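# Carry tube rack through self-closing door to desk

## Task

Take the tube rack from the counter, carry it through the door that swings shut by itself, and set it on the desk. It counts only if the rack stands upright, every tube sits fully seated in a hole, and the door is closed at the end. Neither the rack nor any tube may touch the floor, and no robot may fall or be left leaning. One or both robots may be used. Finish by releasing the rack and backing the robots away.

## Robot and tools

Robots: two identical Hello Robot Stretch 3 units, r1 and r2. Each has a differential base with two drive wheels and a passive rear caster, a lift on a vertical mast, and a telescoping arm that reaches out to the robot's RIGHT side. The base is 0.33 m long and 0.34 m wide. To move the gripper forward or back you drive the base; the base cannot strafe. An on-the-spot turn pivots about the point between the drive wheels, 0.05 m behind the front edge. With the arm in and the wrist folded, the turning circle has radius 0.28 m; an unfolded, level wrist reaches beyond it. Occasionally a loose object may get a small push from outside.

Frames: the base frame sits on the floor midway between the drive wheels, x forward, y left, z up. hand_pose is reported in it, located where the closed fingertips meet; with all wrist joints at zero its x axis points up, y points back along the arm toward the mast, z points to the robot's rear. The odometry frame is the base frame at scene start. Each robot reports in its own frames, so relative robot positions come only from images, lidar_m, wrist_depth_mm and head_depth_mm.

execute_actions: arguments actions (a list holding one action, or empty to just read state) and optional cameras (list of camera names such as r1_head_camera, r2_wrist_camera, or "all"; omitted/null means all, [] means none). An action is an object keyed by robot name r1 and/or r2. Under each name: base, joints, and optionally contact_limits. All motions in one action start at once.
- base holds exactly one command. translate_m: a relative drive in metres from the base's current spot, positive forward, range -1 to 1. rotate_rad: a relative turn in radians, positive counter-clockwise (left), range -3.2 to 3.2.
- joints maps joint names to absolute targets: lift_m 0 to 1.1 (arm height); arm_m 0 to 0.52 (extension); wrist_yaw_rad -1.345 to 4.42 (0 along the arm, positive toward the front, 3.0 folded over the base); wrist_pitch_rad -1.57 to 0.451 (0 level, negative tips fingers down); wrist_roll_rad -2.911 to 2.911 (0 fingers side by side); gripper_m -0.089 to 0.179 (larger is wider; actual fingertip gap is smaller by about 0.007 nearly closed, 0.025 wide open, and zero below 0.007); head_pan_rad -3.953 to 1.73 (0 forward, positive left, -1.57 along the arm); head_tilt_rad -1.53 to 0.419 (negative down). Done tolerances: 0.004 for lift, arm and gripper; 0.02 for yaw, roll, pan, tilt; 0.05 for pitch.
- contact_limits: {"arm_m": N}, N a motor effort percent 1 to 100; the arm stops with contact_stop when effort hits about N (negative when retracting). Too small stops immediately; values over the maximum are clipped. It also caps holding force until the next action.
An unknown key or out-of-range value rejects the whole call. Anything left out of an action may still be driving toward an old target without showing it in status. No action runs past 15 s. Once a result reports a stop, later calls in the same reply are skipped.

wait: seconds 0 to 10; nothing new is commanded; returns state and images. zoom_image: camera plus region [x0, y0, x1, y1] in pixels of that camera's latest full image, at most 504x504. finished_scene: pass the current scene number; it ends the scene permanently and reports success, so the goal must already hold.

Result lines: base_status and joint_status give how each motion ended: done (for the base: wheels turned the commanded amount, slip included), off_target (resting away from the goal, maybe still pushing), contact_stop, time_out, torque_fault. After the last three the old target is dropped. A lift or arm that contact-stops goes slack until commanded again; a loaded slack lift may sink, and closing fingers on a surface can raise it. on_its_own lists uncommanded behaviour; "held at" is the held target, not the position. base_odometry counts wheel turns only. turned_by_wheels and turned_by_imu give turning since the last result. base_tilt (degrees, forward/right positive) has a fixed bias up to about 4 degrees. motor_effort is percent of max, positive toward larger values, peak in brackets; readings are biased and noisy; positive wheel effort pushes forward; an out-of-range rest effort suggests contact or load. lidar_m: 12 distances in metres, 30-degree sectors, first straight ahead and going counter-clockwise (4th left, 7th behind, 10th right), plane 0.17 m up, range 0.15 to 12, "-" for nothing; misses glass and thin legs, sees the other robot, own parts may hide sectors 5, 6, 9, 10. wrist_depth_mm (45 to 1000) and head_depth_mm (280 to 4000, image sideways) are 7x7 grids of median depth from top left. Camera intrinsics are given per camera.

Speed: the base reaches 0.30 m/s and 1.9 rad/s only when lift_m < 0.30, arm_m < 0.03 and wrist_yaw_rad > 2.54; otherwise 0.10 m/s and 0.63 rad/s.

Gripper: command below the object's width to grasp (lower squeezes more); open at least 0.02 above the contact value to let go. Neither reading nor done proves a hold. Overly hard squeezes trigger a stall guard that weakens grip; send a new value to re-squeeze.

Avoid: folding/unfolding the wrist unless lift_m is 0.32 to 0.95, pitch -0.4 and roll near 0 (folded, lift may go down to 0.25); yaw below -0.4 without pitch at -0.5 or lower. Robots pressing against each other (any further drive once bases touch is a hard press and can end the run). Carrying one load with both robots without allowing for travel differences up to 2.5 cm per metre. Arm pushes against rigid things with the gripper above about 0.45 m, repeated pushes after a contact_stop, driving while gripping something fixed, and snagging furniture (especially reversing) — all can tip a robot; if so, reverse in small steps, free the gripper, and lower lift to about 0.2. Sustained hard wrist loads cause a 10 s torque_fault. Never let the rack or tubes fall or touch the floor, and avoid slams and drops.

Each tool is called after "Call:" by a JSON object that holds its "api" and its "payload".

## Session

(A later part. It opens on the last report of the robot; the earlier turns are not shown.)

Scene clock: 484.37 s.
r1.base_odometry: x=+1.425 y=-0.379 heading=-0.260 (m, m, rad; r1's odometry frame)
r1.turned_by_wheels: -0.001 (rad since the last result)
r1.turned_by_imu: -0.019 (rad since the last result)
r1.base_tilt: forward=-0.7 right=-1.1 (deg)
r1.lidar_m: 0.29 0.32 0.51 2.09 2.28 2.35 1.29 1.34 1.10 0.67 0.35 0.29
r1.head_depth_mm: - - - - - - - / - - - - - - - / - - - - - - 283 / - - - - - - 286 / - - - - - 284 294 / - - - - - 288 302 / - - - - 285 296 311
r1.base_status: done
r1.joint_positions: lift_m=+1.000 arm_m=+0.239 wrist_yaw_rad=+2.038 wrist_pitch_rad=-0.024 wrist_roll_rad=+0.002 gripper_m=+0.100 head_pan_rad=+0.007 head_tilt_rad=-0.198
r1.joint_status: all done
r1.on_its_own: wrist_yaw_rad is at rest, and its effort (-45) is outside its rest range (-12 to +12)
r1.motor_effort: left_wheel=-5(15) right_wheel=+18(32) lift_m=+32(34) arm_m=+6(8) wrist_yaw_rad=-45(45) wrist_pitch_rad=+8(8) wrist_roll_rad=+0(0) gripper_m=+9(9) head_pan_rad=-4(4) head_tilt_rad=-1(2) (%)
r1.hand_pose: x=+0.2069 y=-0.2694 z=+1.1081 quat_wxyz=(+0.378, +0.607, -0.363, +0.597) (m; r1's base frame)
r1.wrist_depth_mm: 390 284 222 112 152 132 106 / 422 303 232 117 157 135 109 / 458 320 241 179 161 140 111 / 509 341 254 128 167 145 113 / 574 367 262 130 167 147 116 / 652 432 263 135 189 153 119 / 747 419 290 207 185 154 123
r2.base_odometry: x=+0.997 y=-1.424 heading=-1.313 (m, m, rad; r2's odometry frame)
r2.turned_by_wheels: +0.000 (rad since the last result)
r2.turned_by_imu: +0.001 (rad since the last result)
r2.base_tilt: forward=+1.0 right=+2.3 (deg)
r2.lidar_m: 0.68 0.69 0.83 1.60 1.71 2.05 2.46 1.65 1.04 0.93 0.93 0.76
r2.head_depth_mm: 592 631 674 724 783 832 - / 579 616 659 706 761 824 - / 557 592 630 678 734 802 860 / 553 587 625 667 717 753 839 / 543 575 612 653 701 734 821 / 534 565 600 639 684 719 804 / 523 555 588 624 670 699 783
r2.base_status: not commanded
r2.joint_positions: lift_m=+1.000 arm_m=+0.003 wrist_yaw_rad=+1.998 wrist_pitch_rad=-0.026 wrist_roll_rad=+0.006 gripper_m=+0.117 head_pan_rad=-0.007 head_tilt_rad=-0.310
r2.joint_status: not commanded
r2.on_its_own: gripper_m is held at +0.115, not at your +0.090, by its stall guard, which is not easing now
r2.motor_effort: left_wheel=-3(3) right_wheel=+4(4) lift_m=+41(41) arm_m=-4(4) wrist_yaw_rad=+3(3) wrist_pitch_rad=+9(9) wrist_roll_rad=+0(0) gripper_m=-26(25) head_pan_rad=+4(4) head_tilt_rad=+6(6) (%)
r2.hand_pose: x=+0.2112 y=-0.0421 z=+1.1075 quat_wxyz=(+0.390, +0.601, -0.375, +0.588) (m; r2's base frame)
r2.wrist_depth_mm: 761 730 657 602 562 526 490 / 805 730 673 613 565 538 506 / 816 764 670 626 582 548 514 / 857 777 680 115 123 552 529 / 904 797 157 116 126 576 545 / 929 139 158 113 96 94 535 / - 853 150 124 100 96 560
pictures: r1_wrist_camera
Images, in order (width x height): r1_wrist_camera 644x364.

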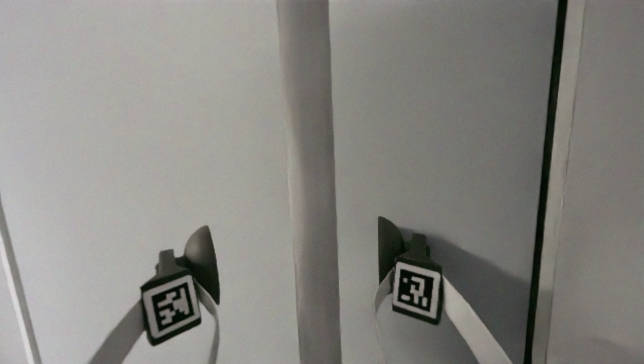

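Call:
{"api": "execute_actions", "payload": {"actions": [{"r1": {"base": {"translate_m": -0.012}, "joints": {"gripper_m": -0.06}}}], "cameras": ["r1_wrist_camera"]}}

Scene clock: 489.33 s.
r1.base_odometry: x=+1.414 y=-0.376 heading=-0.260 (m, m, rad; r1's odometry frame)
r1.turned_by_wheels: +0.000 (rad since the last result)
r1.turned_by_imu: +0.001 (rad since the last result)
r1.base_tilt: forward=-0.5 right=-1.0 (deg)
r1.lidar_m: 0.29 0.33 0.53 2.08 2.29 2.34 1.28 1.33 1.10 0.70 0.36 0.29
r1.head_depth_mm: - - - - - - - / - - - - - - - / - - - - - - 285 / - - - - - 283 291 / - - - - - 286 300 / - - - - 284 294 309 / - - - - 289 303 319
r1.base_status: done
r1.joint_positions: lift_m=+1.000 arm_m=+0.240 wrist_yaw_rad=+2.041 wrist_pitch_rad=-0.023 wrist_roll_rad=+0.002 gripper_m=-0.059 head_pan_rad=+0.007 head_tilt_rad=-0.198
r1.joint_status: all done
r1.on_its_own: wrist_yaw_rad is held at +2.055, not at your +2.000, by its stall guard, which is not easing now; wrist_yaw_rad is at rest, and its effort (+17) is outside its rest range (-12 to +12)
r1.motor_effort: left_wheel=+3(11) right_wheel=-8(12) lift_m=+33(33) arm_m=+3(4) wrist_yaw_rad=+17(27) wrist_pitch_rad=+7(8) wrist_roll_rad=+0(0) gripper_m=-25(98) head_pan_rad=-4(4) head_tilt_rad=-2(0) (%)
r1.hand_pose: x=+0.2066 y=-0.2690 z=+1.1084 quat_wxyz=(+0.377, +0.607, -0.363, +0.598) (m; r1's base frame)
r1.wrist_depth_mm: 406 293 224 116 154 133 113 / 438 310 235 119 158 137 116 / 484 332 245 177 163 142 118 / 556 352 257 187 169 144 121 / 617 378 275 130 173 150 124 / 696 404 307 133 175 155 127 / 796 437 295 213 191 158 131
r2.base_odometry: x=+0.997 y=-1.424 heading=-1.313 (m, m, rad; r2's odometry frame)
r2.turned_by_wheels: +0.000 (rad since the last result)
r2.turned_by_imu: +0.001 (rad since the last result)
r2.base_tilt: forward=+1.0 right=+2.3 (deg)
r2.lidar_m: 0.68 0.68 0.83 1.60 1.69 2.05 2.47 1.65 1.03 0.93 0.94 0.75
r2.head_depth_mm: 592 629 672 723 781 830 - / 581 616 659 705 760 825 - / 555 591 631 682 734 804 859 / 553 588 624 668 714 754 840 / 542 575 612 654 700 733 822 / 533 565 600 639 685 722 806 / 523 555 587 627 670 700 781
r2.base_status: not commanded
r2.joint_positions: lift_m=+1.000 arm_m=+0.003 wrist_yaw_rad=+1.998 wrist_pitch_rad=-0.026 wrist_roll_rad=+0.006 gripper_m=+0.117 head_pan_rad=-0.007 head_tilt_rad=-0.310
r2.joint_status: not commanded
r2.on_its_own: gripper_m is held at +0.115, not at your +0.090, by its stall guard, which is not easing now
r2.motor_effort: left_wheel=-4(3) right_wheel=+4(4) lift_m=+41(41) arm_m=-5(4) wrist_yaw_rad=+1(1) wrist_pitch_rad=+9(9) wrist_roll_rad=+0(0) gripper_m=-26(25) head_pan_rad=+4(4) head_tilt_rad=+6(6) (%)
r2.hand_pose: x=+0.2112 y=-0.0421 z=+1.1075 quat_wxyz=(+0.390, +0.601, -0.375, +0.588) (m; r2's base frame)
r2.wrist_depth_mm: 794 716 638 604 561 527 493 / 791 733 661 622 570 526 499 / 855 751 680 627 579 547 518 / 855 759 687 115 123 550 521 / 906 812 158 116 127 555 524 / 946 139 158 114 96 94 553 / - 865 150 125 100 96 547
pictures: r1_wrist_camera
Images, in order (width x height): r1_wrist_camera 644x364.

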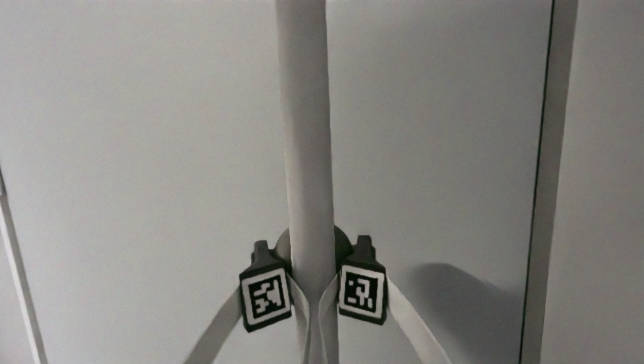

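Call:
{"api": "execute_actions", "payload": {"actions": [{"r1": {"base": {"translate_m": -0.15}, "joints": {"arm_m": 0.228}}}], "cameras": ["r1_wrist_camera"]}}

Scene clock: 518.50 s.
r1.base_odometry: x=+1.269 y=-0.337 heading=-0.259 (m, m, rad; r1's odometry frame)
r1.turned_by_wheels: +0.000 (rad since the last result)
r1.turned_by_imu: +0.085 (rad since the last result)
r1.base_tilt: forward=-0.5 right=-1.1 (deg)
r1.lidar_m: 0.33 0.42 0.85 2.10 2.42 2.19 1.15 1.23 1.07 0.87 0.35 0.33
r1.head_depth_mm: - - - - 285 294 305 / - - - 288 297 309 321 / - 284 290 301 312 325 339 / 285 293 304 316 330 344 360 / 296 308 320 333 348 364 382 / 312 324 338 353 369 388 408 / 329 343 358 375 393 414 438
r1.base_status: done
r1.joint_positions: lift_m=+1.000 arm_m=+0.228 wrist_yaw_rad=+2.068 wrist_pitch_rad=-0.023 wrist_roll_rad=+0.002 gripper_m=-0.039 head_pan_rad=+0.005 head_tilt_rad=-0.200
r1.joint_status: all done
r1.on_its_own: wrist_yaw_rad is held at +2.055, not at your +2.000, by its stall guard, which is not easing now; gripper_m is held at -0.039, not at your -0.060, by its stall guard, which is not easing now; wrist_yaw_rad is at rest, and its effort (-16) is outside its rest range (-12 to +12)
r1.motor_effort: left_wheel=+7(23) right_wheel=-13(40) lift_m=+33(33) arm_m=+6(7) wrist_yaw_rad=-16(73) wrist_pitch_rad=+8(9) wrist_roll_rad=+0(0) gripper_m=-21(28) head_pan_rad=-3(4) head_tilt_rad=-1(2) (%)
r1.hand_pose: x=+0.2034 y=-0.2507 z=+1.1085 quat_wxyz=(+0.369, +0.612, -0.355, +0.603) (m; r1's base frame)
r1.wrist_depth_mm: - 503 281 172 148 120 120 / - 555 296 177 153 123 186 / - 625 316 128 157 126 192 / - 715 336 130 162 129 198 / - 833 380 133 167 133 203 / - 956 468 135 166 136 211 / - - 386 216 184 139 218
r2.base_odometry: x=+0.997 y=-1.424 heading=-1.313 (m, m, rad; r2's odometry frame)
r2.turned_by_wheels: +0.000 (rad since the last result)
r2.turned_by_imu: +0.001 (rad since the last result)
r2.base_tilt: forward=+1.1 right=+2.3 (deg)
r2.lidar_m: 0.68 0.68 0.83 1.56 1.56 2.05 2.47 1.64 1.03 0.93 0.94 0.76
r2.head_depth_mm: 593 631 674 723 782 828 - / 580 617 659 706 762 826 - / 557 592 631 679 734 802 858 / 554 587 625 667 714 754 841 / 544 575 613 654 702 735 821 / 534 565 599 639 685 720 803 / 524 554 588 627 670 699 783
r2.base_status: not commanded
r2.joint_positions: lift_m=+1.000 arm_m=+0.003 wrist_yaw_rad=+1.998 wrist_pitch_rad=-0.026 wrist_roll_rad=+0.006 gripper_m=+0.117 head_pan_rad=-0.007 head_tilt_rad=-0.310
r2.joint_status: not commanded
r2.on_its_own: gripper_m is held at +0.115, not at your +0.090, by its stall guard, which is not easing now
r2.motor_effort: left_wheel=-4(4) right_wheel=+4(4) lift_m=+41(41) arm_m=-4(4) wrist_yaw_rad=+3(2) wrist_pitch_rad=+9(9) wrist_roll_rad=+0(0) gripper_m=-26(26) head_pan_rad=+4(4) head_tilt_rad=+6(6) (%)
r2.hand_pose: x=+0.2112 y=-0.0421 z=+1.1075 quat_wxyz=(+0.390, +0.601, -0.375, +0.588) (m; r2's base frame)
r2.wrist_depth_mm: 778 702 642 603 564 520 497 / 804 721 660 606 584 540 507 / 832 756 680 629 583 546 515 / 847 802 684 115 123 560 526 / 880 815 157 116 126 559 537 / 926 139 158 114 95 94 545 / - 875 150 124 101 96 549
pictures: r1_wrist_camera
Images, in order (width x height): r1_wrist_camera 644x364.

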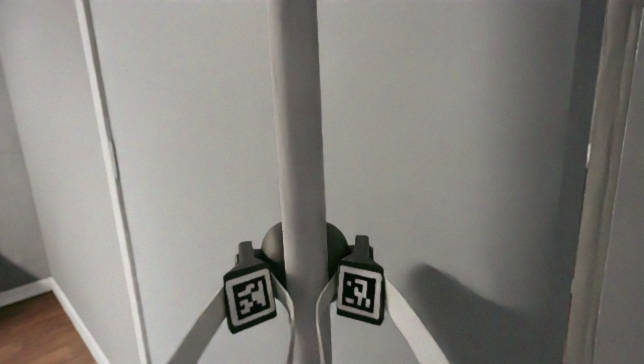

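Call:
{"api": "execute_actions", "payload": {"actions": [{"r1": {"base": {"translate_m": -0.10}, "joints": {"arm_m": 0.205}}}], "cameras": ["r1_wrist_camera"]}}

Scene clock: 525.80 s.
r1.base_odometry: x=+1.172 y=-0.312 heading=-0.259 (m, m, rad; r1's odometry frame)
r1.turned_by_wheels: +0.000 (rad since the last result)
r1.turned_by_imu: +0.031 (rad since the last result)
r1.base_tilt: forward=-0.6 right=-1.1 (deg)
r1.lidar_m: 0.37 0.50 1.13 2.12 2.38 2.10 1.05 1.18 1.04 0.99 0.37 0.35
r1.head_depth_mm: 283 287 296 305 315 326 337 / 292 302 312 323 334 347 360 / 309 320 331 343 357 370 386 / 328 340 353 366 381 397 416 / 349 363 377 393 410 429 450 / 373 388 406 423 443 465 490 / 400 419 437 459 482 509 540
r1.base_status: done
r1.joint_positions: lift_m=+1.000 arm_m=+0.205 wrist_yaw_rad=+2.049 wrist_pitch_rad=-0.017 wrist_roll_rad=+0.002 gripper_m=-0.036 head_pan_rad=+0.005 head_tilt_rad=-0.200
r1.joint_status: all done
r1.on_its_own: wrist_yaw_rad is held at +2.055, not at your +2.000, by its stall guard, which is not easing now; gripper_m is held at -0.037, not at your -0.060, by its stall guard, which is not easing now
r1.motor_effort: left_wheel=+3(25) right_wheel=-9(39) lift_m=+32(33) arm_m=+4(7) wrist_yaw_rad=+6(65) wrist_pitch_rad=+6(7) wrist_roll_rad=+0(0) gripper_m=-18(28) head_pan_rad=-4(3) head_tilt_rad=+0(1) (%)
r1.hand_pose: x=+0.2057 y=-0.2319 z=+1.1100 quat_wxyz=(+0.372, +0.608, -0.362, +0.601) (m; r1's base frame)
r1.wrist_depth_mm: - 844 361 195 167 132 283 / - 914 385 202 172 135 292 / - 966 410 211 177 139 301 / - - 440 219 182 144 306 / - - 489 159 186 149 320 / - - 652 - 185 154 303 / - - 531 257 210 161 303
r2.base_odometry: x=+0.997 y=-1.424 heading=-1.313 (m, m, rad; r2's odometry frame)
r2.turned_by_wheels: +0.000 (rad since the last result)
r2.turned_by_imu: +0.001 (rad since the last result)
r2.base_tilt: forward=+1.1 right=+2.4 (deg)
r2.lidar_m: 0.68 0.68 0.83 1.49 1.48 2.05 2.47 1.65 1.03 0.93 0.94 0.76
r2.head_depth_mm: 592 630 675 723 778 827 - / 581 617 658 705 760 825 - / 557 591 631 680 734 802 857 / 553 587 625 668 713 754 840 / 544 576 611 653 701 733 821 / 533 565 600 640 684 720 803 / 524 555 587 626 669 701 783
r2.base_status: not commanded
r2.joint_positions: lift_m=+1.000 arm_m=+0.003 wrist_yaw_rad=+1.998 wrist_pitch_rad=-0.026 wrist_roll_rad=+0.006 gripper_m=+0.117 head_pan_rad=-0.007 head_tilt_rad=-0.310
r2.joint_status: not commanded
r2.on_its_own: gripper_m is held at +0.115, not at your +0.090, by its stall guard, which is not easing now
r2.motor_effort: left_wheel=-4(4) right_wheel=+4(4) lift_m=+41(41) arm_m=-4(4) wrist_yaw_rad=+1(1) wrist_pitch_rad=+9(9) wrist_roll_rad=+0(0) gripper_m=-25(25) head_pan_rad=+4(4) head_tilt_rad=+6(6) (%)
r2.hand_pose: x=+0.2112 y=-0.0421 z=+1.1075 quat_wxyz=(+0.390, +0.601, -0.375, +0.588) (m; r2's base frame)
r2.wrist_depth_mm: 794 715 635 597 555 523 485 / 801 723 682 629 570 545 507 / 798 765 683 642 579 537 515 / 851 778 670 115 123 554 527 / 879 811 157 116 127 579 535 / 930 138 158 114 95 94 551 / - 858 150 125 101 96 553
pictures: r1_wrist_camera
Images, in order (width x height): r1_wrist_camera 644x364.

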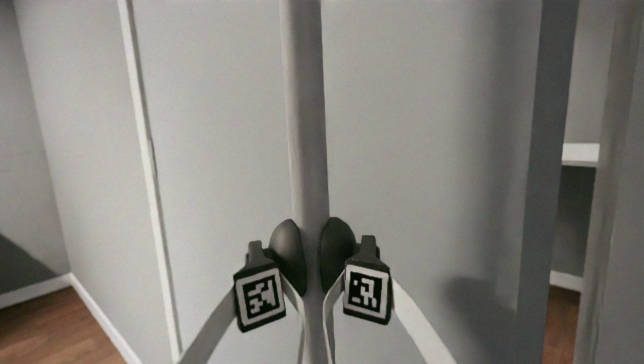

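Call:
{"api": "execute_actions", "payload": {"actions": [{"r1": {"base": {"rotate_rad": -0.1}, "joints": {"arm_m": 0.183}}}], "cameras": ["r1_wrist_camera"]}}

Scene clock: 540.87 s.
r1.base_odometry: x=+1.172 y=-0.312 heading=-0.359 (m, m, rad; r1's odometry frame)
r1.turned_by_wheels: -0.100 (rad since the last result)
r1.turned_by_imu: -0.098 (rad since the last result)
r1.base_tilt: forward=-0.6 right=-1.0 (deg)
r1.lidar_m: 0.53 0.59 0.93 2.11 2.37 2.11 1.05 1.26 1.05 1.04 0.64 0.53
r1.head_depth_mm: 418 432 449 465 485 504 525 / 427 442 459 477 496 517 540 / 436 453 470 489 509 531 556 / 446 463 481 501 522 546 572 / 457 474 493 514 537 561 589 / 467 486 506 528 552 579 607 / 479 498 520 542 568 597 628
r1.base_status: done
r1.joint_positions: lift_m=+1.000 arm_m=+0.183 wrist_yaw_rad=+2.052 wrist_pitch_rad=-0.018 wrist_roll_rad=+0.002 gripper_m=-0.036 head_pan_rad=+0.005 head_tilt_rad=-0.200
r1.joint_status: all done
r1.on_its_own: wrist_yaw_rad is held at +2.055, not at your +2.000, by its stall guard, which is not easing now; gripper_m is held at -0.037, not at your -0.060, by its stall guard, which is not easing now
r1.motor_effort: left_wheel=+2(10) right_wheel=-1(13) lift_m=+33(33) arm_m=-4(7) wrist_yaw_rad=+3(34) wrist_pitch_rad=+6(6) wrist_roll_rad=+0(0) gripper_m=-12(19) head_pan_rad=-3(3) head_tilt_rad=+0(1) (%)
r1.hand_pose: x=+0.2054 y=-0.2099 z=+1.1098 quat_wxyz=(+0.372, +0.608, -0.361, +0.601) (m; r1's base frame)
r1.wrist_depth_mm: - 758 573 465 389 325 285 / - 805 599 482 399 326 286 / - 865 631 494 410 337 295 / - 913 660 513 423 346 301 / - 976 695 519 437 360 309 / - - 775 - 443 371 317 / - - 783 572 453 391 326
r2.base_odometry: x=+0.997 y=-1.424 heading=-1.313 (m, m, rad; r2's odometry frame)
r2.turned_by_wheels: +0.000 (rad since the last result)
r2.turned_by_imu: +0.001 (rad since the last result)
r2.base_tilt: forward=+1.0 right=+2.3 (deg)
r2.lidar_m: 0.68 0.69 0.83 1.60 1.70 2.05 2.47 1.65 1.03 0.93 0.94 0.76
r2.head_depth_mm: 592 631 672 723 782 828 - / 580 617 660 706 764 826 - / 557 592 631 678 735 803 856 / 554 587 626 669 715 753 839 / 543 576 613 654 702 736 820 / 533 564 600 640 685 719 805 / 524 553 588 627 670 701 782
r2.base_status: not commanded
r2.joint_positions: lift_m=+1.000 arm_m=+0.003 wrist_yaw_rad=+1.998 wrist_pitch_rad=-0.026 wrist_roll_rad=+0.006 gripper_m=+0.117 head_pan_rad=-0.007 head_tilt_rad=-0.310
r2.joint_status: not commanded
r2.on_its_own: gripper_m is held at +0.115, not at your +0.090, by its stall guard, which is not easing now
r2.motor_effort: left_wheel=-4(4) right_wheel=+4(4) lift_m=+41(41) arm_m=-4(5) wrist_yaw_rad=+3(1) wrist_pitch_rad=+9(9) wrist_roll_rad=+0(1) gripper_m=-25(25) head_pan_rad=+4(4) head_tilt_rad=+6(6) (%)
r2.hand_pose: x=+0.2112 y=-0.0421 z=+1.1075 quat_wxyz=(+0.390, +0.601, -0.375, +0.588) (m; r2's base frame)
r2.wrist_depth_mm: 783 719 652 607 557 518 495 / 806 742 685 615 572 541 505 / 835 755 681 637 577 540 517 / 858 772 700 115 122 543 531 / 864 812 158 115 126 571 532 / 931 138 158 113 96 94 548 / - 858 151 124 101 96 562
pictures: r1_wrist_camera
Images, in order (width x height): r1_wrist_camera 644x364.

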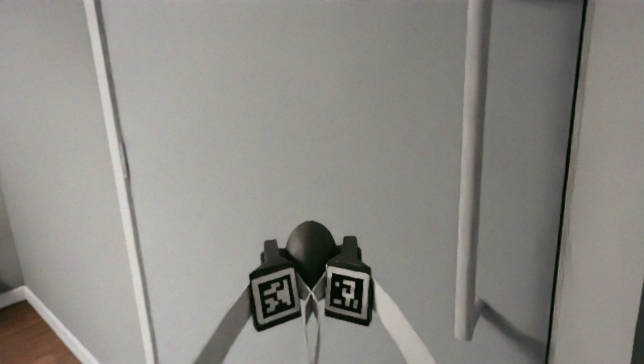

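Call:
{"api": "execute_actions", "payload": {"actions": [{"r1": {"base": {"translate_m": 0.2}, "joints": {"arm_m": 0.23, "gripper_m": 0.10}}}], "cameras": ["r1_wrist_camera"]}}

Scene clock: 578.90 s.
r1.base_odometry: x=+1.360 y=-0.382 heading=-0.359 (m, m, rad; r1's odometry frame)
r1.turned_by_wheels: +0.000 (rad since the last result)
r1.turned_by_imu: +0.002 (rad since the last result)
r1.base_tilt: forward=-0.6 right=-1.1 (deg)
r1.lidar_m: 0.33 0.37 0.60 2.09 2.32 2.31 1.25 1.30 1.09 0.75 0.40 0.33
r1.head_depth_mm: - - - - 285 296 309 / - - - 283 291 304 317 / - - - 287 299 312 326 / - - 284 294 307 320 336 / - 282 289 302 315 329 346 / - 286 297 310 324 340 356 / 284 293 305 319 333 350 368
r1.base_status: done
r1.joint_positions: lift_m=+1.000 arm_m=+0.230 wrist_yaw_rad=+2.052 wrist_pitch_rad=-0.018 wrist_roll_rad=+0.002 gripper_m=+0.100 head_pan_rad=+0.005 head_tilt_rad=-0.200
r1.joint_status: all done
r1.on_its_own: wrist_yaw_rad is held at +2.055, not at your +2.000, by its stall guard, which is not easing now
r1.motor_effort: left_wheel=+2(9) right_wheel=-1(2) lift_m=+33(33) arm_m=+4(4) wrist_yaw_rad=+3(4) wrist_pitch_rad=+6(6) wrist_roll_rad=+0(0) gripper_m=+0(81) head_pan_rad=-3(3) head_tilt_rad=-1(1) (%)
r1.hand_pose: x=+0.2054 y=-0.2563 z=+1.1098 quat_wxyz=(+0.372, +0.609, -0.361, +0.601) (m; r1's base frame)
r1.wrist_depth_mm: 552 375 283 228 186 163 134 / 599 395 295 236 192 168 137 / 666 423 310 244 196 172 139 / 736 452 325 252 203 176 143 / 814 486 333 263 206 181 146 / 936 574 338 275 228 187 149 / - 559 368 287 224 197 154
r2.base_odometry: x=+0.997 y=-1.424 heading=-1.313 (m, m, rad; r2's odometry frame)
r2.turned_by_wheels: +0.000 (rad since the last result)
r2.turned_by_imu: +0.001 (rad since the last result)
r2.base_tilt: forward=+1.1 right=+2.4 (deg)
r2.lidar_m: 0.68 0.69 0.83 1.60 1.70 2.05 2.47 1.65 1.03 0.93 0.94 0.75
r2.head_depth_mm: 591 630 675 723 781 828 - / 579 617 659 707 760 825 - / 557 590 631 679 734 804 859 / 553 588 626 666 715 754 836 / 543 576 612 653 701 737 821 / 534 565 601 639 684 721 805 / 524 555 588 625 670 700 783
r2.base_status: not commanded
r2.joint_positions: lift_m=+1.000 arm_m=+0.003 wrist_yaw_rad=+1.998 wrist_pitch_rad=-0.026 wrist_roll_rad=+0.006 gripper_m=+0.117 head_pan_rad=-0.007 head_tilt_rad=-0.310
r2.joint_status: not commanded
r2.on_its_own: gripper_m is held at +0.115, not at your +0.090, by its stall guard, which is not easing now
r2.motor_effort: left_wheel=-4(3) right_wheel=+4(4) lift_m=+41(41) arm_m=-4(4) wrist_yaw_rad=+2(1) wrist_pitch_rad=+9(9) wrist_roll_rad=+0(0) gripper_m=-25(25) head_pan_rad=+4(4) head_tilt_rad=+6(6) (%)
r2.hand_pose: x=+0.2112 y=-0.0421 z=+1.1075 quat_wxyz=(+0.390, +0.601, -0.375, +0.588) (m; r2's base frame)
r2.wrist_depth_mm: 766 716 673 599 554 529 493 / 801 743 676 626 570 540 510 / 842 748 690 616 573 551 517 / 865 753 705 115 123 565 521 / 901 821 158 116 126 584 544 / 946 139 158 114 96 94 556 / - 850 150 125 101 96 552
pictures: r1_wrist_camera
Images, in order (width x height): r1_wrist_camera 644x364.

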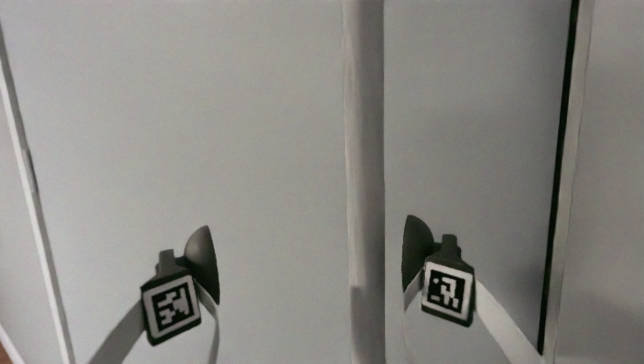

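Call:
{"api": "execute_actions", "payload": {"actions": [{"r1": {"base": {"translate_m": 0.04}, "joints": {"arm_m": 0.26}}}], "cameras": ["r1_wrist_camera"]}}

Scene clock: 583.53 s.
r1.base_odometry: x=+1.397 y=-0.396 heading=-0.360 (m, m, rad; r1's odometry frame)
r1.turned_by_wheels: -0.001 (rad since the last result)
r1.turned_by_imu: -0.018 (rad since the last result)
r1.base_tilt: forward=-0.7 right=-1.1 (deg)
r1.lidar_m: 0.29 0.32 0.52 2.08 2.29 2.35 1.29 1.33 1.10 0.69 0.36 0.29
r1.head_depth_mm: - - - - - - - / - - - - - - - / - - - - - - 285 / - - - - - - 290 / - - - - - 285 297 / - - - - 283 291 306 / - - - - 286 299 315
r1.base_status: done
r1.joint_positions: lift_m=+1.000 arm_m=+0.260 wrist_yaw_rad=+2.068 wrist_pitch_rad=-0.020 wrist_roll_rad=+0.002 gripper_m=+0.100 head_pan_rad=+0.005 head_tilt_rad=-0.200
r1.joint_status: all done
r1.on_its_own: wrist_yaw_rad is held at +2.055, not at your +2.000, by its stall guard, which is not easing now; right_wheel is at rest, and its effort (+28) is outside its rest range (-18 to +18); wrist_yaw_rad is at rest, and its effort (-16) is outside its rest range (-12 to +12)
r1.motor_effort: left_wheel=-13(30) right_wheel=+28(37) lift_m=+33(33) arm_m=+2(5) wrist_yaw_rad=-16(16) wrist_pitch_rad=+7(7) wrist_roll_rad=+0(0) gripper_m=+4(4) head_pan_rad=-3(4) head_tilt_rad=+0(1) (%)
r1.hand_pose: x=+0.2034 y=-0.2827 z=+1.1092 quat_wxyz=(+0.368, +0.612, -0.355, +0.604) (m; r1's base frame)
r1.wrist_depth_mm: 429 303 231 182 156 134 108 / 469 320 243 188 160 138 110 / 527 344 253 189 165 129 113 / 596 364 264 196 171 133 115 / 652 396 274 203 175 136 118 / 735 466 276 210 196 138 121 / 854 453 303 216 190 140 124
r2.base_odometry: x=+0.997 y=-1.424 heading=-1.313 (m, m, rad; r2's odometry frame)
r2.turned_by_wheels: +0.000 (rad since the last result)
r2.turned_by_imu: +0.001 (rad since the last result)
r2.base_tilt: forward=+1.1 right=+2.2 (deg)
r2.lidar_m: 0.68 0.68 0.83 1.60 1.70 2.05 2.47 1.65 1.03 0.93 0.94 0.76
r2.head_depth_mm: 592 630 673 723 780 828 - / 581 616 659 708 761 827 - / 556 592 631 678 735 804 856 / 554 586 624 668 714 753 839 / 542 576 613 653 703 735 821 / 533 563 600 640 686 721 806 / 525 554 587 626 667 700 784
r2.base_status: not commanded
r2.joint_positions: lift_m=+1.000 arm_m=+0.003 wrist_yaw_rad=+1.998 wrist_pitch_rad=-0.026 wrist_roll_rad=+0.006 gripper_m=+0.117 head_pan_rad=-0.007 head_tilt_rad=-0.310
r2.joint_status: not commanded
r2.on_its_own: gripper_m is held at +0.115, not at your +0.090, by its stall guard, which is not easing now
r2.motor_effort: left_wheel=-3(4) right_wheel=+4(4) lift_m=+41(41) arm_m=-5(4) wrist_yaw_rad=+2(3) wrist_pitch_rad=+9(9) wrist_roll_rad=+0(0) gripper_m=-26(25) head_pan_rad=+4(5) head_tilt_rad=+6(6) (%)
r2.hand_pose: x=+0.2112 y=-0.0421 z=+1.1075 quat_wxyz=(+0.390, +0.601, -0.375, +0.588) (m; r2's base frame)
r2.wrist_depth_mm: 798 707 669 601 557 527 500 / 824 741 667 616 570 545 510 / 830 743 674 616 591 548 524 / 878 781 684 115 123 556 528 / 894 790 158 116 126 567 537 / 915 139 158 113 95 94 551 / - 869 149 124 101 96 547
pictures: r1_wrist_camera
Images, in order (width x height): r1_wrist_camera 644x364.

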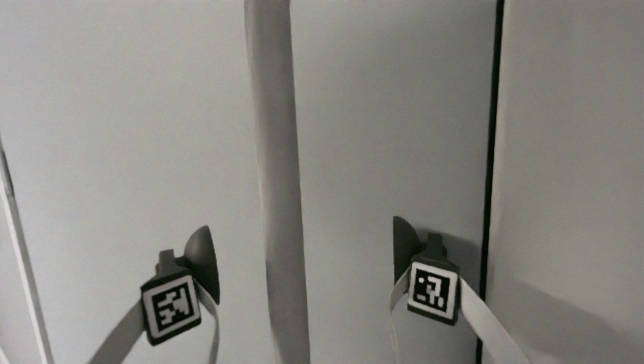

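Pads touch the door; bar between them. Back off slightly and close.

Call:
{"api": "execute_actions", "payload": {"actions": [{"r1": {"base": {"translate_m": -0.008}, "joints": {"gripper_m": -0.07, "arm_m": 0.25}}}], "cameras": ["r1_wrist_camera"]}}

Scene clock: 588.87 s.
r1.base_odometry: x=+1.390 y=-0.393 heading=-0.359 (m, m, rad; r1's odometry frame)
r1.turned_by_wheels: +0.001 (rad since the last result)
r1.turned_by_imu: +0.002 (rad since the last result)
r1.base_tilt: forward=-0.6 right=-1.1 (deg)
r1.lidar_m: 0.30 0.33 0.53 2.09 2.29 2.34 1.28 1.33 1.09 0.70 0.36 0.30
r1.head_depth_mm: - - - - - - - / - - - - - - 284 / - - - - - - 288 / - - - - - 284 295 / - - - - - 289 303 / - - - - 285 297 312 / - - - 283 291 306 321
r1.base_status: done
r1.joint_positions: lift_m=+1.000 arm_m=+0.250 wrist_yaw_rad=+2.065 wrist_pitch_rad=-0.020 wrist_roll_rad=+0.002 gripper_m=-0.069 head_pan_rad=+0.005 head_tilt_rad=-0.200
r1.joint_status: all done
r1.on_its_own: wrist_yaw_rad is held at +2.055, not at your +2.000, by its stall guard, which is not easing now
r1.motor_effort: left_wheel=+7(17) right_wheel=-14(22) lift_m=+32(32) arm_m=-1(5) wrist_yaw_rad=-11(16) wrist_pitch_rad=+7(7) wrist_roll_rad=+0(0) gripper_m=-31(98) head_pan_rad=-4(3) head_tilt_rad=-1(1) (%)
r1.hand_pose: x=+0.2038 y=-0.2739 z=+1.1093 quat_wxyz=(+0.369, +0.611, -0.357, +0.603) (m; r1's base frame)
r1.wrist_depth_mm: 447 315 239 177 161 139 112 / 482 333 248 182 165 143 115 / 551 355 260 189 170 148 117 / 614 377 274 142 175 150 120 / 684 404 293 143 180 153 123 / 780 435 334 146 181 160 126 / 844 487 308 222 199 165 129
r2.base_odometry: x=+0.997 y=-1.424 heading=-1.313 (m, m, rad; r2's odometry frame)
r2.turned_by_wheels: +0.000 (rad since the last result)
r2.turned_by_imu: +0.001 (rad since the last result)
r2.base_tilt: forward=+1.0 right=+2.2 (deg)
r2.lidar_m: 0.68 0.69 0.83 1.60 1.70 2.05 2.47 1.65 1.03 0.93 0.94 0.76
r2.head_depth_mm: 593 629 674 725 782 826 - / 580 617 659 705 762 825 - / 556 591 631 679 734 803 859 / 553 588 626 667 716 752 836 / 543 576 612 653 700 734 821 / 533 565 600 639 683 721 805 / 523 553 587 626 669 700 785
r2.base_status: not commanded
r2.joint_positions: lift_m=+1.000 arm_m=+0.003 wrist_yaw_rad=+1.998 wrist_pitch_rad=-0.026 wrist_roll_rad=+0.006 gripper_m=+0.117 head_pan_rad=-0.007 head_tilt_rad=-0.310
r2.joint_status: not commanded
r2.on_its_own: gripper_m is held at +0.115, not at your +0.090, by its stall guard, which is not easing now
r2.motor_effort: left_wheel=-4(4) right_wheel=+4(4) lift_m=+41(41) arm_m=-4(4) wrist_yaw_rad=+1(3) wrist_pitch_rad=+9(9) wrist_roll_rad=+0(0) gripper_m=-25(26) head_pan_rad=+4(4) head_tilt_rad=+6(6) (%)
r2.hand_pose: x=+0.2112 y=-0.0421 z=+1.1075 quat_wxyz=(+0.390, +0.601, -0.375, +0.588) (m; r2's base frame)
r2.wrist_depth_mm: 786 713 666 593 556 523 500 / 811 743 676 626 580 539 500 / 848 731 677 618 575 547 516 / 866 786 666 115 123 566 529 / 884 809 158 116 127 566 535 / 972 139 158 113 96 94 547 / - 864 151 124 101 96 548
pictures: r1_wrist_camera
Images, in order (width x height): r1_wrist_camera 644x364.

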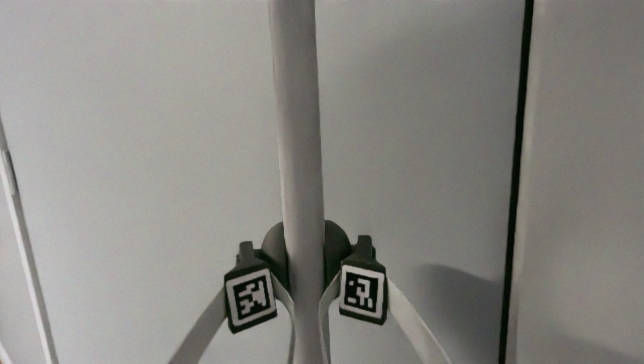

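Call:
{"api": "execute_actions", "payload": {"actions": [{"r1": {"base": {"translate_m": -0.12}, "joints": {"arm_m": 0.242}}}], "cameras": ["r1_wrist_camera"]}}

Scene clock: 597.83 s.
r1.base_odometry: x=+1.277 y=-0.351 heading=-0.359 (m, m, rad; r1's odometry frame)
r1.turned_by_wheels: +0.000 (rad since the last result)
r1.turned_by_imu: +0.000 (rad since the last result)
r1.base_tilt: forward=-0.5 right=-1.1 (deg)
r1.lidar_m: 0.42 0.46 0.74 2.09 2.32 2.22 1.16 1.30 1.07 0.98 0.50 0.42
r1.head_depth_mm: 322 333 347 359 374 390 405 / 328 341 354 367 382 399 416 / 336 348 362 376 391 409 427 / 342 355 369 385 401 418 439 / 350 363 378 394 411 430 451 / 357 371 387 404 421 442 464 / 365 380 396 414 432 454 477
r1.base_status: done
r1.joint_positions: lift_m=+1.000 arm_m=+0.242 wrist_yaw_rad=+2.058 wrist_pitch_rad=-0.019 wrist_roll_rad=+0.002 gripper_m=-0.038 head_pan_rad=+0.005 head_tilt_rad=-0.200
r1.joint_status: all done
r1.on_its_own: wrist_yaw_rad is held at +2.055, not at your +2.000, by its stall guard, which is not easing now; gripper_m is held at -0.039, not at your -0.070, by its stall guard, which is not easing now
r1.motor_effort: left_wheel=+0(10) right_wheel=+0(24) lift_m=+32(33) arm_m=+1(2) wrist_yaw_rad=-4(38) wrist_pitch_rad=+6(6) wrist_roll_rad=+0(0) gripper_m=-13(24) head_pan_rad=-3(3) head_tilt_rad=+0(0) (%)
r1.hand_pose: x=+0.2046 y=-0.2671 z=+1.1096 quat_wxyz=(+0.370, +0.610, -0.359, +0.602) (m; r1's base frame)
r1.wrist_depth_mm: 762 531 410 330 264 241 201 / 808 562 424 342 273 245 204 / 894 606 448 356 279 252 211 / - 637 465 367 289 262 214 / - 671 496 369 297 263 223 / - 727 546 - 311 263 228 / - 784 551 413 317 266 236
r2.base_odometry: x=+0.997 y=-1.424 heading=-1.313 (m, m, rad; r2's odometry frame)
r2.turned_by_wheels: +0.000 (rad since the last result)
r2.turned_by_imu: +0.001 (rad since the last result)
r2.base_tilt: forward=+1.0 right=+2.3 (deg)
r2.lidar_m: 0.68 0.69 0.83 1.60 1.70 2.05 2.47 1.65 1.03 0.93 0.94 0.76
r2.head_depth_mm: 591 630 674 723 780 830 - / 580 617 657 708 763 827 - / 557 591 630 680 733 806 859 / 553 589 626 668 715 754 839 / 543 576 612 654 700 736 820 / 533 564 601 638 685 718 804 / 524 554 588 626 669 703 783
r2.base_status: not commanded
r2.joint_positions: lift_m=+1.000 arm_m=+0.003 wrist_yaw_rad=+1.998 wrist_pitch_rad=-0.026 wrist_roll_rad=+0.006 gripper_m=+0.117 head_pan_rad=-0.007 head_tilt_rad=-0.310
r2.joint_status: not commanded
r2.on_its_own: gripper_m is held at +0.115, not at your +0.090, by its stall guard, which is not easing now
r2.motor_effort: left_wheel=-3(3) right_wheel=+4(4) lift_m=+41(41) arm_m=-4(4) wrist_yaw_rad=+2(3) wrist_pitch_rad=+9(9) wrist_roll_rad=+1(0) gripper_m=-25(25) head_pan_rad=+4(4) head_tilt_rad=+6(6) (%)
r2.hand_pose: x=+0.2112 y=-0.0421 z=+1.1075 quat_wxyz=(+0.390, +0.601, -0.375, +0.588) (m; r2's base frame)
r2.wrist_depth_mm: 780 727 654 600 560 520 497 / 797 741 663 629 578 535 502 / 831 764 674 628 582 554 514 / 885 775 680 115 123 564 528 / 883 785 157 116 126 569 538 / 932 139 158 113 96 94 555 / - 881 149 124 101 96 546
pictures: r1_wrist_camera
Images, in order (width x height): r1_wrist_camera 644x364.

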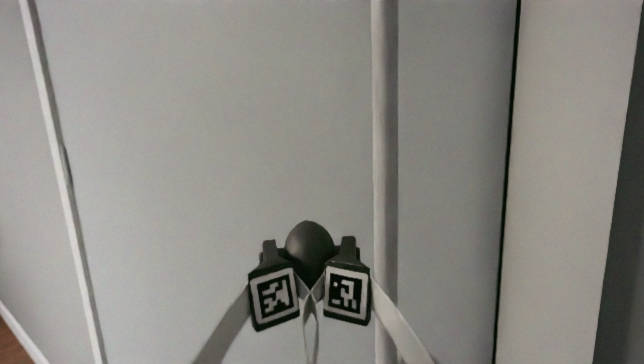

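Call:
{"api": "execute_actions", "payload": {"actions": [{"r1": {"base": {"rotate_rad": -0.5}, "joints": {"gripper_m": 0.09}}}], "cameras": []}}

Call:
{"api": "execute_actions", "payload": {"actions": [{"r1": {"base": {"translate_m": -0.2}}}], "cameras": []}}

Call:
{"api": "execute_actions", "payload": {"actions": [{"r1": {"base": {"rotate_rad": 0.5}, "joints": {"arm_m": 0.5}}}], "cameras": []}}

Scene clock: 719.60 s.
r1.base_odometry: x=+1.277 y=-0.351 heading=-0.859 (m, m, rad; r1's odometry frame)
r1.turned_by_wheels: -0.500 (rad since the last result)
r1.turned_by_imu: -0.495 (rad since the last result)
r1.base_tilt: forward=-0.7 right=-1.1 (deg)
r1.lidar_m: 0.42 0.42 0.47 0.76 2.20 2.35 2.22 1.16 1.28 1.07 0.94 0.50
r1.head_depth_mm: 388 405 423 442 460 483 508 / 374 391 401 419 433 458 480 / 363 379 395 413 433 455 475 / 352 366 382 398 417 437 459 / 342 355 369 385 402 421 442 / 331 344 358 372 389 406 425 / 322 334 347 361 376 392 411
r1.base_status: done
r1.joint_positions: lift_m=+1.000 arm_m=+0.242 wrist_yaw_rad=+2.058 wrist_pitch_rad=-0.019 wrist_roll_rad=+0.002 gripper_m=+0.090 head_pan_rad=+0.005 head_tilt_rad=-0.200
r1.joint_status: all done
r1.on_its_own: wrist_yaw_rad is held at +2.055, not at your +2.000, by its stall guard, which is not easing now
r1.motor_effort: left_wheel=+3(8) right_wheel=-2(5) lift_m=+32(32) arm_m=+1(2) wrist_yaw_rad=-4(4) wrist_pitch_rad=+6(6) wrist_roll_rad=+0(0) gripper_m=+0(79) head_pan_rad=-3(4) head_tilt_rad=+0(0) (%)
r1.hand_pose: x=+0.2047 y=-0.2672 z=+1.1096 quat_wxyz=(+0.370, +0.610, -0.359, +0.602) (m; r1's base frame)
r1.wrist_depth_mm: 475 460 438 428 413 398 388 / 488 472 450 439 423 413 402 / 511 497 473 451 436 426 410 / 525 509 492 468 454 437 423 / 549 529 505 484 468 452 440 / 569 550 525 505 492 466 455 / 591 574 552 528 502 483 467
r2.base_odometry: x=+0.997 y=-1.424 heading=-1.313 (m, m, rad; r2's odometry frame)
r2.turned_by_wheels: +0.000 (rad since the last result)
r2.turned_by_imu: +0.001 (rad since the last result)
r2.base_tilt: forward=+1.0 right=+2.3 (deg)
r2.lidar_m: 0.68 0.69 0.83 1.60 1.70 2.06 2.47 1.65 1.04 0.93 0.94 0.76
r2.head_depth_mm: 591 630 675 723 781 830 - / 581 617 659 707 761 826 - / 556 591 630 679 734 804 860 / 555 587 626 668 715 753 841 / 543 577 613 653 701 735 820 / 533 565 600 639 684 721 803 / 523 553 587 626 668 701 783
r2.base_status: not commanded
r2.joint_positions: lift_m=+1.000 arm_m=+0.003 wrist_yaw_rad=+1.998 wrist_pitch_rad=-0.026 wrist_roll_rad=+0.006 gripper_m=+0.117 head_pan_rad=-0.007 head_tilt_rad=-0.310
r2.joint_status: not commanded
r2.on_its_own: gripper_m is held at +0.115, not at your +0.090, by its stall guard, which is not easing now
r2.motor_effort: left_wheel=-4(4) right_wheel=+4(4) lift_m=+41(41) arm_m=-4(4) wrist_yaw_rad=+3(3) wrist_pitch_rad=+9(9) wrist_roll_rad=+0(0) gripper_m=-25(25) head_pan_rad=+4(4) head_tilt_rad=+6(6) (%)
r2.hand_pose: x=+0.2112 y=-0.0421 z=+1.1075 quat_wxyz=(+0.390, +0.601, -0.375, +0.588) (m; r2's base frame)
r2.wrist_depth_mm: 796 708 652 602 564 530 488 / 791 733 661 605 574 539 510 / 813 781 689 627 582 538 520 / 864 754 689 115 123 561 519 / 929 824 158 116 127 567 537 / 920 138 158 113 96 94 552 / - 870 150 124 101 96 550
pictures: none
No camera images: the call's "cameras" was empty. Leave "cameras" out to get every camera's image.

Scene clock: 722.57 s.
r1.base_odometry: x=+1.147 y=-0.200 heading=-0.859 (m, m, rad; r1's odometry frame)
r1.turned_by_wheels: +0.000 (rad since the last result)
r1.turned_by_imu: +0.000 (rad since the last result)
r1.base_tilt: forward=-0.6 right=-1.1 (deg)
r1.lidar_m: 0.61 0.61 0.68 1.11 2.03 2.27 2.03 1.00 1.36 1.13 1.13 0.72
r1.head_depth_mm: 576 599 629 665 708 747 792 / 568 593 617 645 676 706 745 / 551 573 598 622 651 680 726 / 533 555 578 603 630 663 696 / 518 538 560 583 611 638 670 / 502 522 543 564 589 616 645 / 488 507 526 547 569 595 622
r1.base_status: done
r1.joint_positions: lift_m=+1.000 arm_m=+0.242 wrist_yaw_rad=+2.058 wrist_pitch_rad=-0.019 wrist_roll_rad=+0.002 gripper_m=+0.090 head_pan_rad=+0.005 head_tilt_rad=-0.200
r1.joint_status: not commanded
r1.on_its_own: wrist_yaw_rad is held at +2.055, not at your +2.000, by its stall guard, which is not easing now
r1.motor_effort: left_wheel=+3(3) right_wheel=-2(7) lift_m=+32(32) arm_m=+2(1) wrist_yaw_rad=-4(4) wrist_pitch_rad=+6(6) wrist_roll_rad=+0(0) gripper_m=+1(0) head_pan_rad=-3(4) head_tilt_rad=-1(0) (%)
r1.hand_pose: x=+0.2047 y=-0.2672 z=+1.1096 quat_wxyz=(+0.370, +0.610, -0.359, +0.602) (m; r1's base frame)
r1.wrist_depth_mm: 664 657 617 606 579 565 549 / 699 671 660 618 590 577 565 / 726 690 671 650 616 604 584 / 748 715 707 659 630 621 594 / 777 739 709 694 657 638 625 / 790 777 734 721 685 660 637 / 836 802 768 750 701 679 657
r2.base_odometry: x=+0.997 y=-1.424 heading=-1.313 (m, m, rad; r2's odometry frame)
r2.turned_by_wheels: +0.000 (rad since the last result)
r2.turned_by_imu: +0.000 (rad since the last result)
r2.base_tilt: forward=+1.0 right=+2.3 (deg)
r2.lidar_m: 0.68 0.68 0.83 1.60 1.20 2.06 2.47 1.65 1.03 0.93 0.94 0.76
r2.head_depth_mm: 592 630 673 723 783 830 - / 580 618 657 707 762 826 - / 556 591 630 679 733 804 860 / 554 587 625 668 714 754 841 / 543 575 612 653 701 735 818 / 534 565 599 640 684 720 805 / 523 554 588 625 669 701 782
r2.base_status: not commanded
r2.joint_positions: lift_m=+1.000 arm_m=+0.003 wrist_yaw_rad=+1.998 wrist_pitch_rad=-0.026 wrist_roll_rad=+0.006 gripper_m=+0.117 head_pan_rad=-0.007 head_tilt_rad=-0.310
r2.joint_status: not commanded
r2.on_its_own: gripper_m is held at +0.115, not at your +0.090, by its stall guard, which is not easing now
r2.motor_effort: left_wheel=-4(4) right_wheel=+4(4) lift_m=+41(41) arm_m=-4(5) wrist_yaw_rad=+2(2) wrist_pitch_rad=+9(9) wrist_roll_rad=+0(1) gripper_m=-25(26) head_pan_rad=+4(4) head_tilt_rad=+6(6) (%)
r2.hand_pose: x=+0.2112 y=-0.0421 z=+1.1075 quat_wxyz=(+0.390, +0.601, -0.375, +0.588) (m; r2's base frame)
r2.wrist_depth_mm: 784 707 647 607 554 527 489 / 786 741 672 618 585 537 509 / 830 759 678 625 574 552 515 / 858 779 702 115 123 551 529 / 893 797 158 115 126 570 538 / 890 139 158 113 96 94 541 / - 864 150 124 101 96 562
pictures: none
No camera images: the call's "cameras" was empty. Leave "cameras" out to get every camera's image.

Scene clock: 725.70 s.
r1.base_odometry: x=+1.147 y=-0.200 heading=-0.359 (m, m, rad; r1's odometry frame)
r1.turned_by_wheels: +0.500 (rad since the last result)
r1.turned_by_imu: +0.496 (rad since the last result)
r1.base_tilt: forward=-0.6 right=-1.0 (deg)
r1.lidar_m: 0.61 0.68 1.07 2.03 2.24 2.03 1.00 1.38 1.13 1.13 0.72 0.61
r1.head_depth_mm: 489 507 526 546 568 591 617 / 499 518 537 558 580 605 633 / 509 529 550 572 596 621 651 / 519 539 561 584 610 637 667 / 531 552 574 597 625 653 686 / 543 564 589 612 641 671 706 / 555 577 602 627 658 690 724
r1.base_status: done
r1.joint_positions: lift_m=+1.000 arm_m=+0.500 wrist_yaw_rad=+2.057 wrist_pitch_rad=-0.019 wrist_roll_rad=+0.002 gripper_m=+0.090 head_pan_rad=+0.005 head_tilt_rad=-0.200
r1.joint_status: all done
r1.on_its_own: wrist_yaw_rad is held at +2.055, not at your +2.000, by its stall guard, which is not easing now
r1.motor_effort: left_wheel=-3(9) right_wheel=+3(8) lift_m=+32(32) arm_m=+4(4) wrist_yaw_rad=-2(4) wrist_pitch_rad=+6(6) wrist_roll_rad=+0(0) gripper_m=+0(0) head_pan_rad=-3(4) head_tilt_rad=-1(0) (%)
r1.hand_pose: x=+0.2048 y=-0.5252 z=+1.1096 quat_wxyz=(+0.371, +0.609, -0.359, +0.602) (m; r1's base frame)
r1.wrist_depth_mm: - 798 610 473 407 358 314 / - 845 640 503 419 368 319 / - 903 658 513 432 373 328 / - 956 703 536 445 384 333 / - - 720 556 459 394 341 / - - 720 587 503 402 352 / - - 801 616 491 408 361
r2.base_odometry: x=+0.997 y=-1.424 heading=-1.313 (m, m, rad; r2's odometry frame)
r2.turned_by_wheels: +0.000 (rad since the last result)
r2.turned_by_imu: +0.000 (rad since the last result)
r2.base_tilt: forward=+1.1 right=+2.3 (deg)
r2.lidar_m: 0.68 0.69 0.83 1.60 1.13 2.05 2.47 1.66 1.04 0.93 0.94 0.76
r2.head_depth_mm: 591 630 675 722 781 830 - / 579 618 657 706 761 826 - / 557 591 631 680 734 803 857 / 553 588 626 670 715 752 839 / 543 575 612 651 700 734 819 / 534 564 600 639 683 719 804 / 523 553 587 625 669 702 783
r2.base_status: not commanded
r2.joint_positions: lift_m=+1.000 arm_m=+0.003 wrist_yaw_rad=+1.998 wrist_pitch_rad=-0.026 wrist_roll_rad=+0.006 gripper_m=+0.117 head_pan_rad=-0.007 head_tilt_rad=-0.310
r2.joint_status: not commanded
r2.on_its_own: gripper_m is held at +0.115, not at your +0.090, by its stall guard, which is not easing now
r2.motor_effort: left_wheel=-3(4) right_wheel=+4(4) lift_m=+41(41) arm_m=-4(4) wrist_yaw_rad=+2(2) wrist_pitch_rad=+9(9) wrist_roll_rad=+0(1) gripper_m=-25(25) head_pan_rad=+4(4) head_tilt_rad=+6(6) (%)
r2.hand_pose: x=+0.2112 y=-0.0421 z=+1.1075 quat_wxyz=(+0.390, +0.601, -0.375, +0.588) (m; r2's base frame)
r2.wrist_depth_mm: 792 712 642 591 555 531 486 / 816 730 676 633 579 539 498 / 818 729 684 624 582 546 514 / 863 765 687 115 124 553 523 / 899 786 158 116 126 558 537 / 934 138 158 114 95 94 556 / - 874 150 125 101 96 550
pictures: none
No camera images: the call's "cameras" was empty. Leave "cameras" out to get every camera's image.

Call:
{"api": "execute_actions", "payload": {"actions": [{"r1": {"base": {"translate_m": 0.39}, "joints": {"wrist_yaw_rad": 2.75}}}], "cameras": ["r1_wrist_camera", "r1_head_camera"]}}

Scene clock: 738.57 s.
r1.base_odometry: x=+1.512 y=-0.337 heading=-0.359 (m, m, rad; r1's odometry frame)
r1.turned_by_wheels: +0.000 (rad since the last result)
r1.turned_by_imu: +0.002 (rad since the last result)
r1.base_tilt: forward=-0.6 right=-1.0 (deg)
r1.lidar_m: 0.22 0.25 0.39 1.99 2.16 2.42 1.39 1.46 1.20 0.49 0.27 0.22
r1.head_depth_mm: - - - - - - - / - - - - - - - / - - - - - - - / - - - - - - - / - - - - - - - / - - - - - - - / - - - - - - -
r1.base_status: done
r1.joint_positions: lift_m=+1.000 arm_m=+0.500 wrist_yaw_rad=+2.747 wrist_pitch_rad=-0.019 wrist_roll_rad=+0.002 gripper_m=+0.090 head_pan_rad=+0.005 head_tilt_rad=-0.200
r1.joint_status: all done
r1.motor_effort: left_wheel=-4(5) right_wheel=+3(7) lift_m=+33(33) arm_m=+4(4) wrist_yaw_rad=+4(6) wrist_pitch_rad=+6(6) wrist_roll_rad=+0(0) gripper_m=+0(0) head_pan_rad=-3(3) head_tilt_rad=+0(1) (%)
r1.hand_pose: x=+0.0771 y=-0.4085 z=+1.1096 quat_wxyz=(+0.145, +0.695, -0.132, +0.692) (m; r1's base frame)
r1.wrist_depth_mm: - - - 288 190 110 83 / - - - 305 194 112 84 / - - - 317 200 114 85 / - - - 329 205 116 86 / - - - 305 209 119 88 / - - - 366 263 118 89 / - - - 388 224 117 90
r2.base_odometry: x=+0.997 y=-1.424 heading=-1.313 (m, m, rad; r2's odometry frame)
r2.turned_by_wheels: +0.000 (rad since the last result)
r2.turned_by_imu: +0.001 (rad since the last result)
r2.base_tilt: forward=+1.0 right=+2.3 (deg)
r2.lidar_m: 0.68 0.68 0.83 1.60 1.71 2.05 2.46 1.65 1.03 0.93 0.94 0.76
r2.head_depth_mm: 593 629 674 723 781 829 - / 580 617 659 706 762 824 - / 557 591 631 680 734 804 859 / 553 588 626 667 715 752 839 / 544 576 612 654 701 735 820 / 532 565 599 639 685 721 805 / 524 554 588 627 669 700 784
r2.base_status: not commanded
r2.joint_positions: lift_m=+1.000 arm_m=+0.003 wrist_yaw_rad=+1.998 wrist_pitch_rad=-0.026 wrist_roll_rad=+0.006 gripper_m=+0.117 head_pan_rad=-0.007 head_tilt_rad=-0.310
r2.joint_status: not commanded
r2.on_its_own: gripper_m is held at +0.115, not at your +0.090, by its stall guard, which is not easing now
r2.motor_effort: left_wheel=-3(4) right_wheel=+4(4) lift_m=+41(41) arm_m=-4(4) wrist_yaw_rad=+2(2) wrist_pitch_rad=+9(9) wrist_roll_rad=+0(0) gripper_m=-25(25) head_pan_rad=+4(4) head_tilt_rad=+6(6) (%)
r2.hand_pose: x=+0.2112 y=-0.0421 z=+1.1075 quat_wxyz=(+0.390, +0.601, -0.375, +0.588) (m; r2's base frame)
r2.wrist_depth_mm: 795 724 650 595 555 530 492 / 804 734 671 612 575 542 510 / 827 745 665 630 588 543 513 / 854 765 688 115 124 551 531 / 878 818 158 116 126 565 540 / 935 138 158 114 95 94 549 / - 854 150 125 101 96 549
pictures: r1_head_camera (sideways: a quarter turn clockwise sets it upright), r1_wrist_camera
Images, in order (width x height): r1_head_camera 896x504, r1_wrist_camera 644x364.

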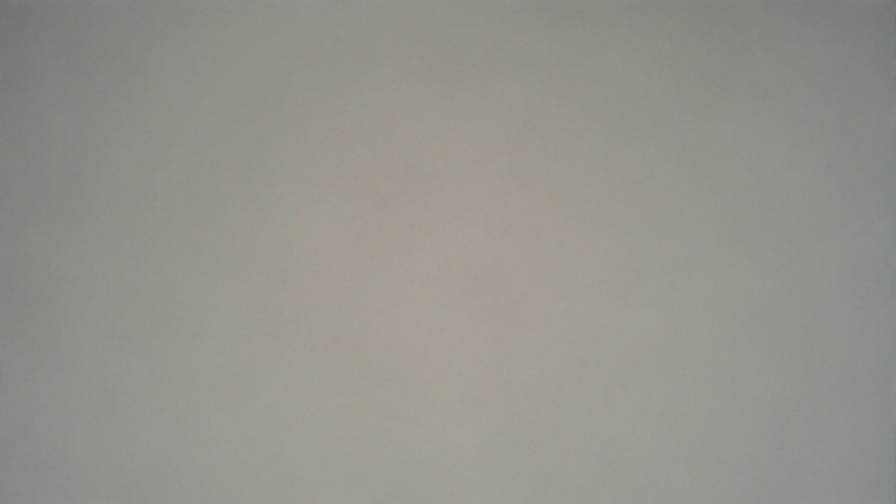

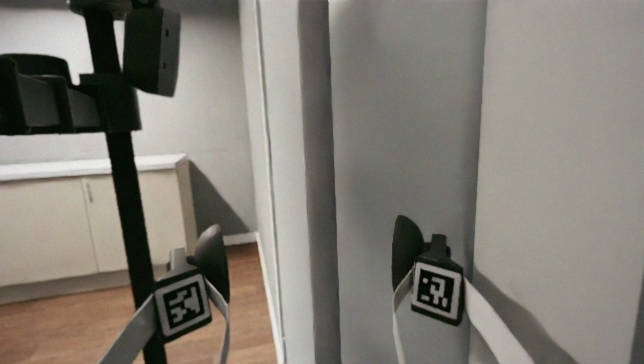

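Call:
{"api": "execute_actions", "payload": {"actions": [{"r1": {"base": {"translate_m": -0.012}, "joints": {"gripper_m": 0.055, "arm_m": 0.45}}}], "cameras": ["r1_wrist_camera"]}}

Scene clock: 763.90 s.
r1.base_odometry: x=+1.500 y=-0.332 heading=-0.359 (m, m, rad; r1's odometry frame)
r1.turned_by_wheels: +0.000 (rad since the last result)
r1.turned_by_imu: +0.001 (rad since the last result)
r1.base_tilt: forward=-0.7 right=-1.0 (deg)
r1.lidar_m: 0.24 0.26 0.42 1.99 2.18 2.41 1.38 1.46 1.20 0.52 0.29 0.24
r1.head_depth_mm: - - - - - - - / - - - - - - - / - - - - - - - / - - - - - - - / - - - - - - - / - - - - - - - / - - - - - - -
r1.base_status: done
r1.joint_positions: lift_m=+1.000 arm_m=+0.451 wrist_yaw_rad=+2.718 wrist_pitch_rad=-0.020 wrist_roll_rad=+0.002 gripper_m=+0.055 head_pan_rad=+0.005 head_tilt_rad=-0.200
r1.joint_status: all done
r1.on_its_own: wrist_yaw_rad is at rest, and its effort (+38) is outside its rest range (-12 to +12)
r1.motor_effort: left_wheel=-5(9) right_wheel=+2(7) lift_m=+32(32) arm_m=-9(9) wrist_yaw_rad=+38(38) wrist_pitch_rad=+6(7) wrist_roll_rad=+0(0) gripper_m=-6(77) head_pan_rad=-3(3) head_tilt_rad=+0(0) (%)
r1.hand_pose: x=+0.0837 y=-0.3625 z=+1.1093 quat_wxyz=(+0.155, +0.693, -0.142, +0.689) (m; r1's base frame)
r1.wrist_depth_mm: - - - 391 197 144 109 / - - - 408 202 147 111 / - - - 432 207 149 112 / - - - 460 213 152 114 / - - - 488 202 154 115 / - - - 519 - 157 117 / - - - 560 231 153 118
r2.base_odometry: x=+0.997 y=-1.424 heading=-1.313 (m, m, rad; r2's odometry frame)
r2.turned_by_wheels: +0.000 (rad since the last result)
r2.turned_by_imu: +0.001 (rad since the last result)
r2.base_tilt: forward=+1.1 right=+2.3 (deg)
r2.lidar_m: 0.68 0.68 0.83 1.60 1.71 2.05 2.47 1.65 1.03 0.93 0.94 0.76
r2.head_depth_mm: 593 630 673 726 780 829 - / 580 618 658 707 760 825 - / 555 591 631 680 734 804 860 / 554 587 625 668 713 750 842 / 543 575 611 654 700 735 820 / 534 564 600 640 686 718 805 / 523 554 588 625 671 701 783
r2.base_status: not commanded
r2.joint_positions: lift_m=+1.000 arm_m=+0.003 wrist_yaw_rad=+1.998 wrist_pitch_rad=-0.026 wrist_roll_rad=+0.006 gripper_m=+0.117 head_pan_rad=-0.007 head_tilt_rad=-0.310
r2.joint_status: not commanded
r2.on_its_own: gripper_m is held at +0.115, not at your +0.090, by its stall guard, which is not easing now
r2.motor_effort: left_wheel=-3(4) right_wheel=+4(4) lift_m=+41(41) arm_m=-5(4) wrist_yaw_rad=+3(1) wrist_pitch_rad=+9(9) wrist_roll_rad=+0(0) gripper_m=-26(25) head_pan_rad=+4(4) head_tilt_rad=+6(6) (%)
r2.hand_pose: x=+0.2112 y=-0.0421 z=+1.1075 quat_wxyz=(+0.390, +0.601, -0.375, +0.588) (m; r2's base frame)
r2.wrist_depth_mm: 778 705 648 626 556 536 496 / 806 726 664 621 572 538 512 / 817 743 679 629 585 544 521 / 878 771 659 115 123 557 530 / 898 811 158 116 126 569 540 / 913 138 158 114 95 94 550 / - 860 150 124 101 96 538
pictures: r1_wrist_camera
Images, in order (width x height): r1_wrist_camera 644x364.

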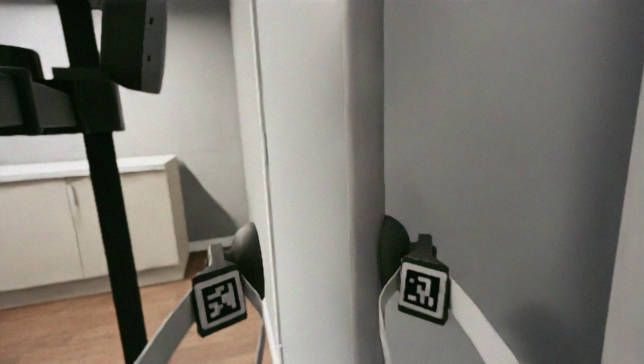

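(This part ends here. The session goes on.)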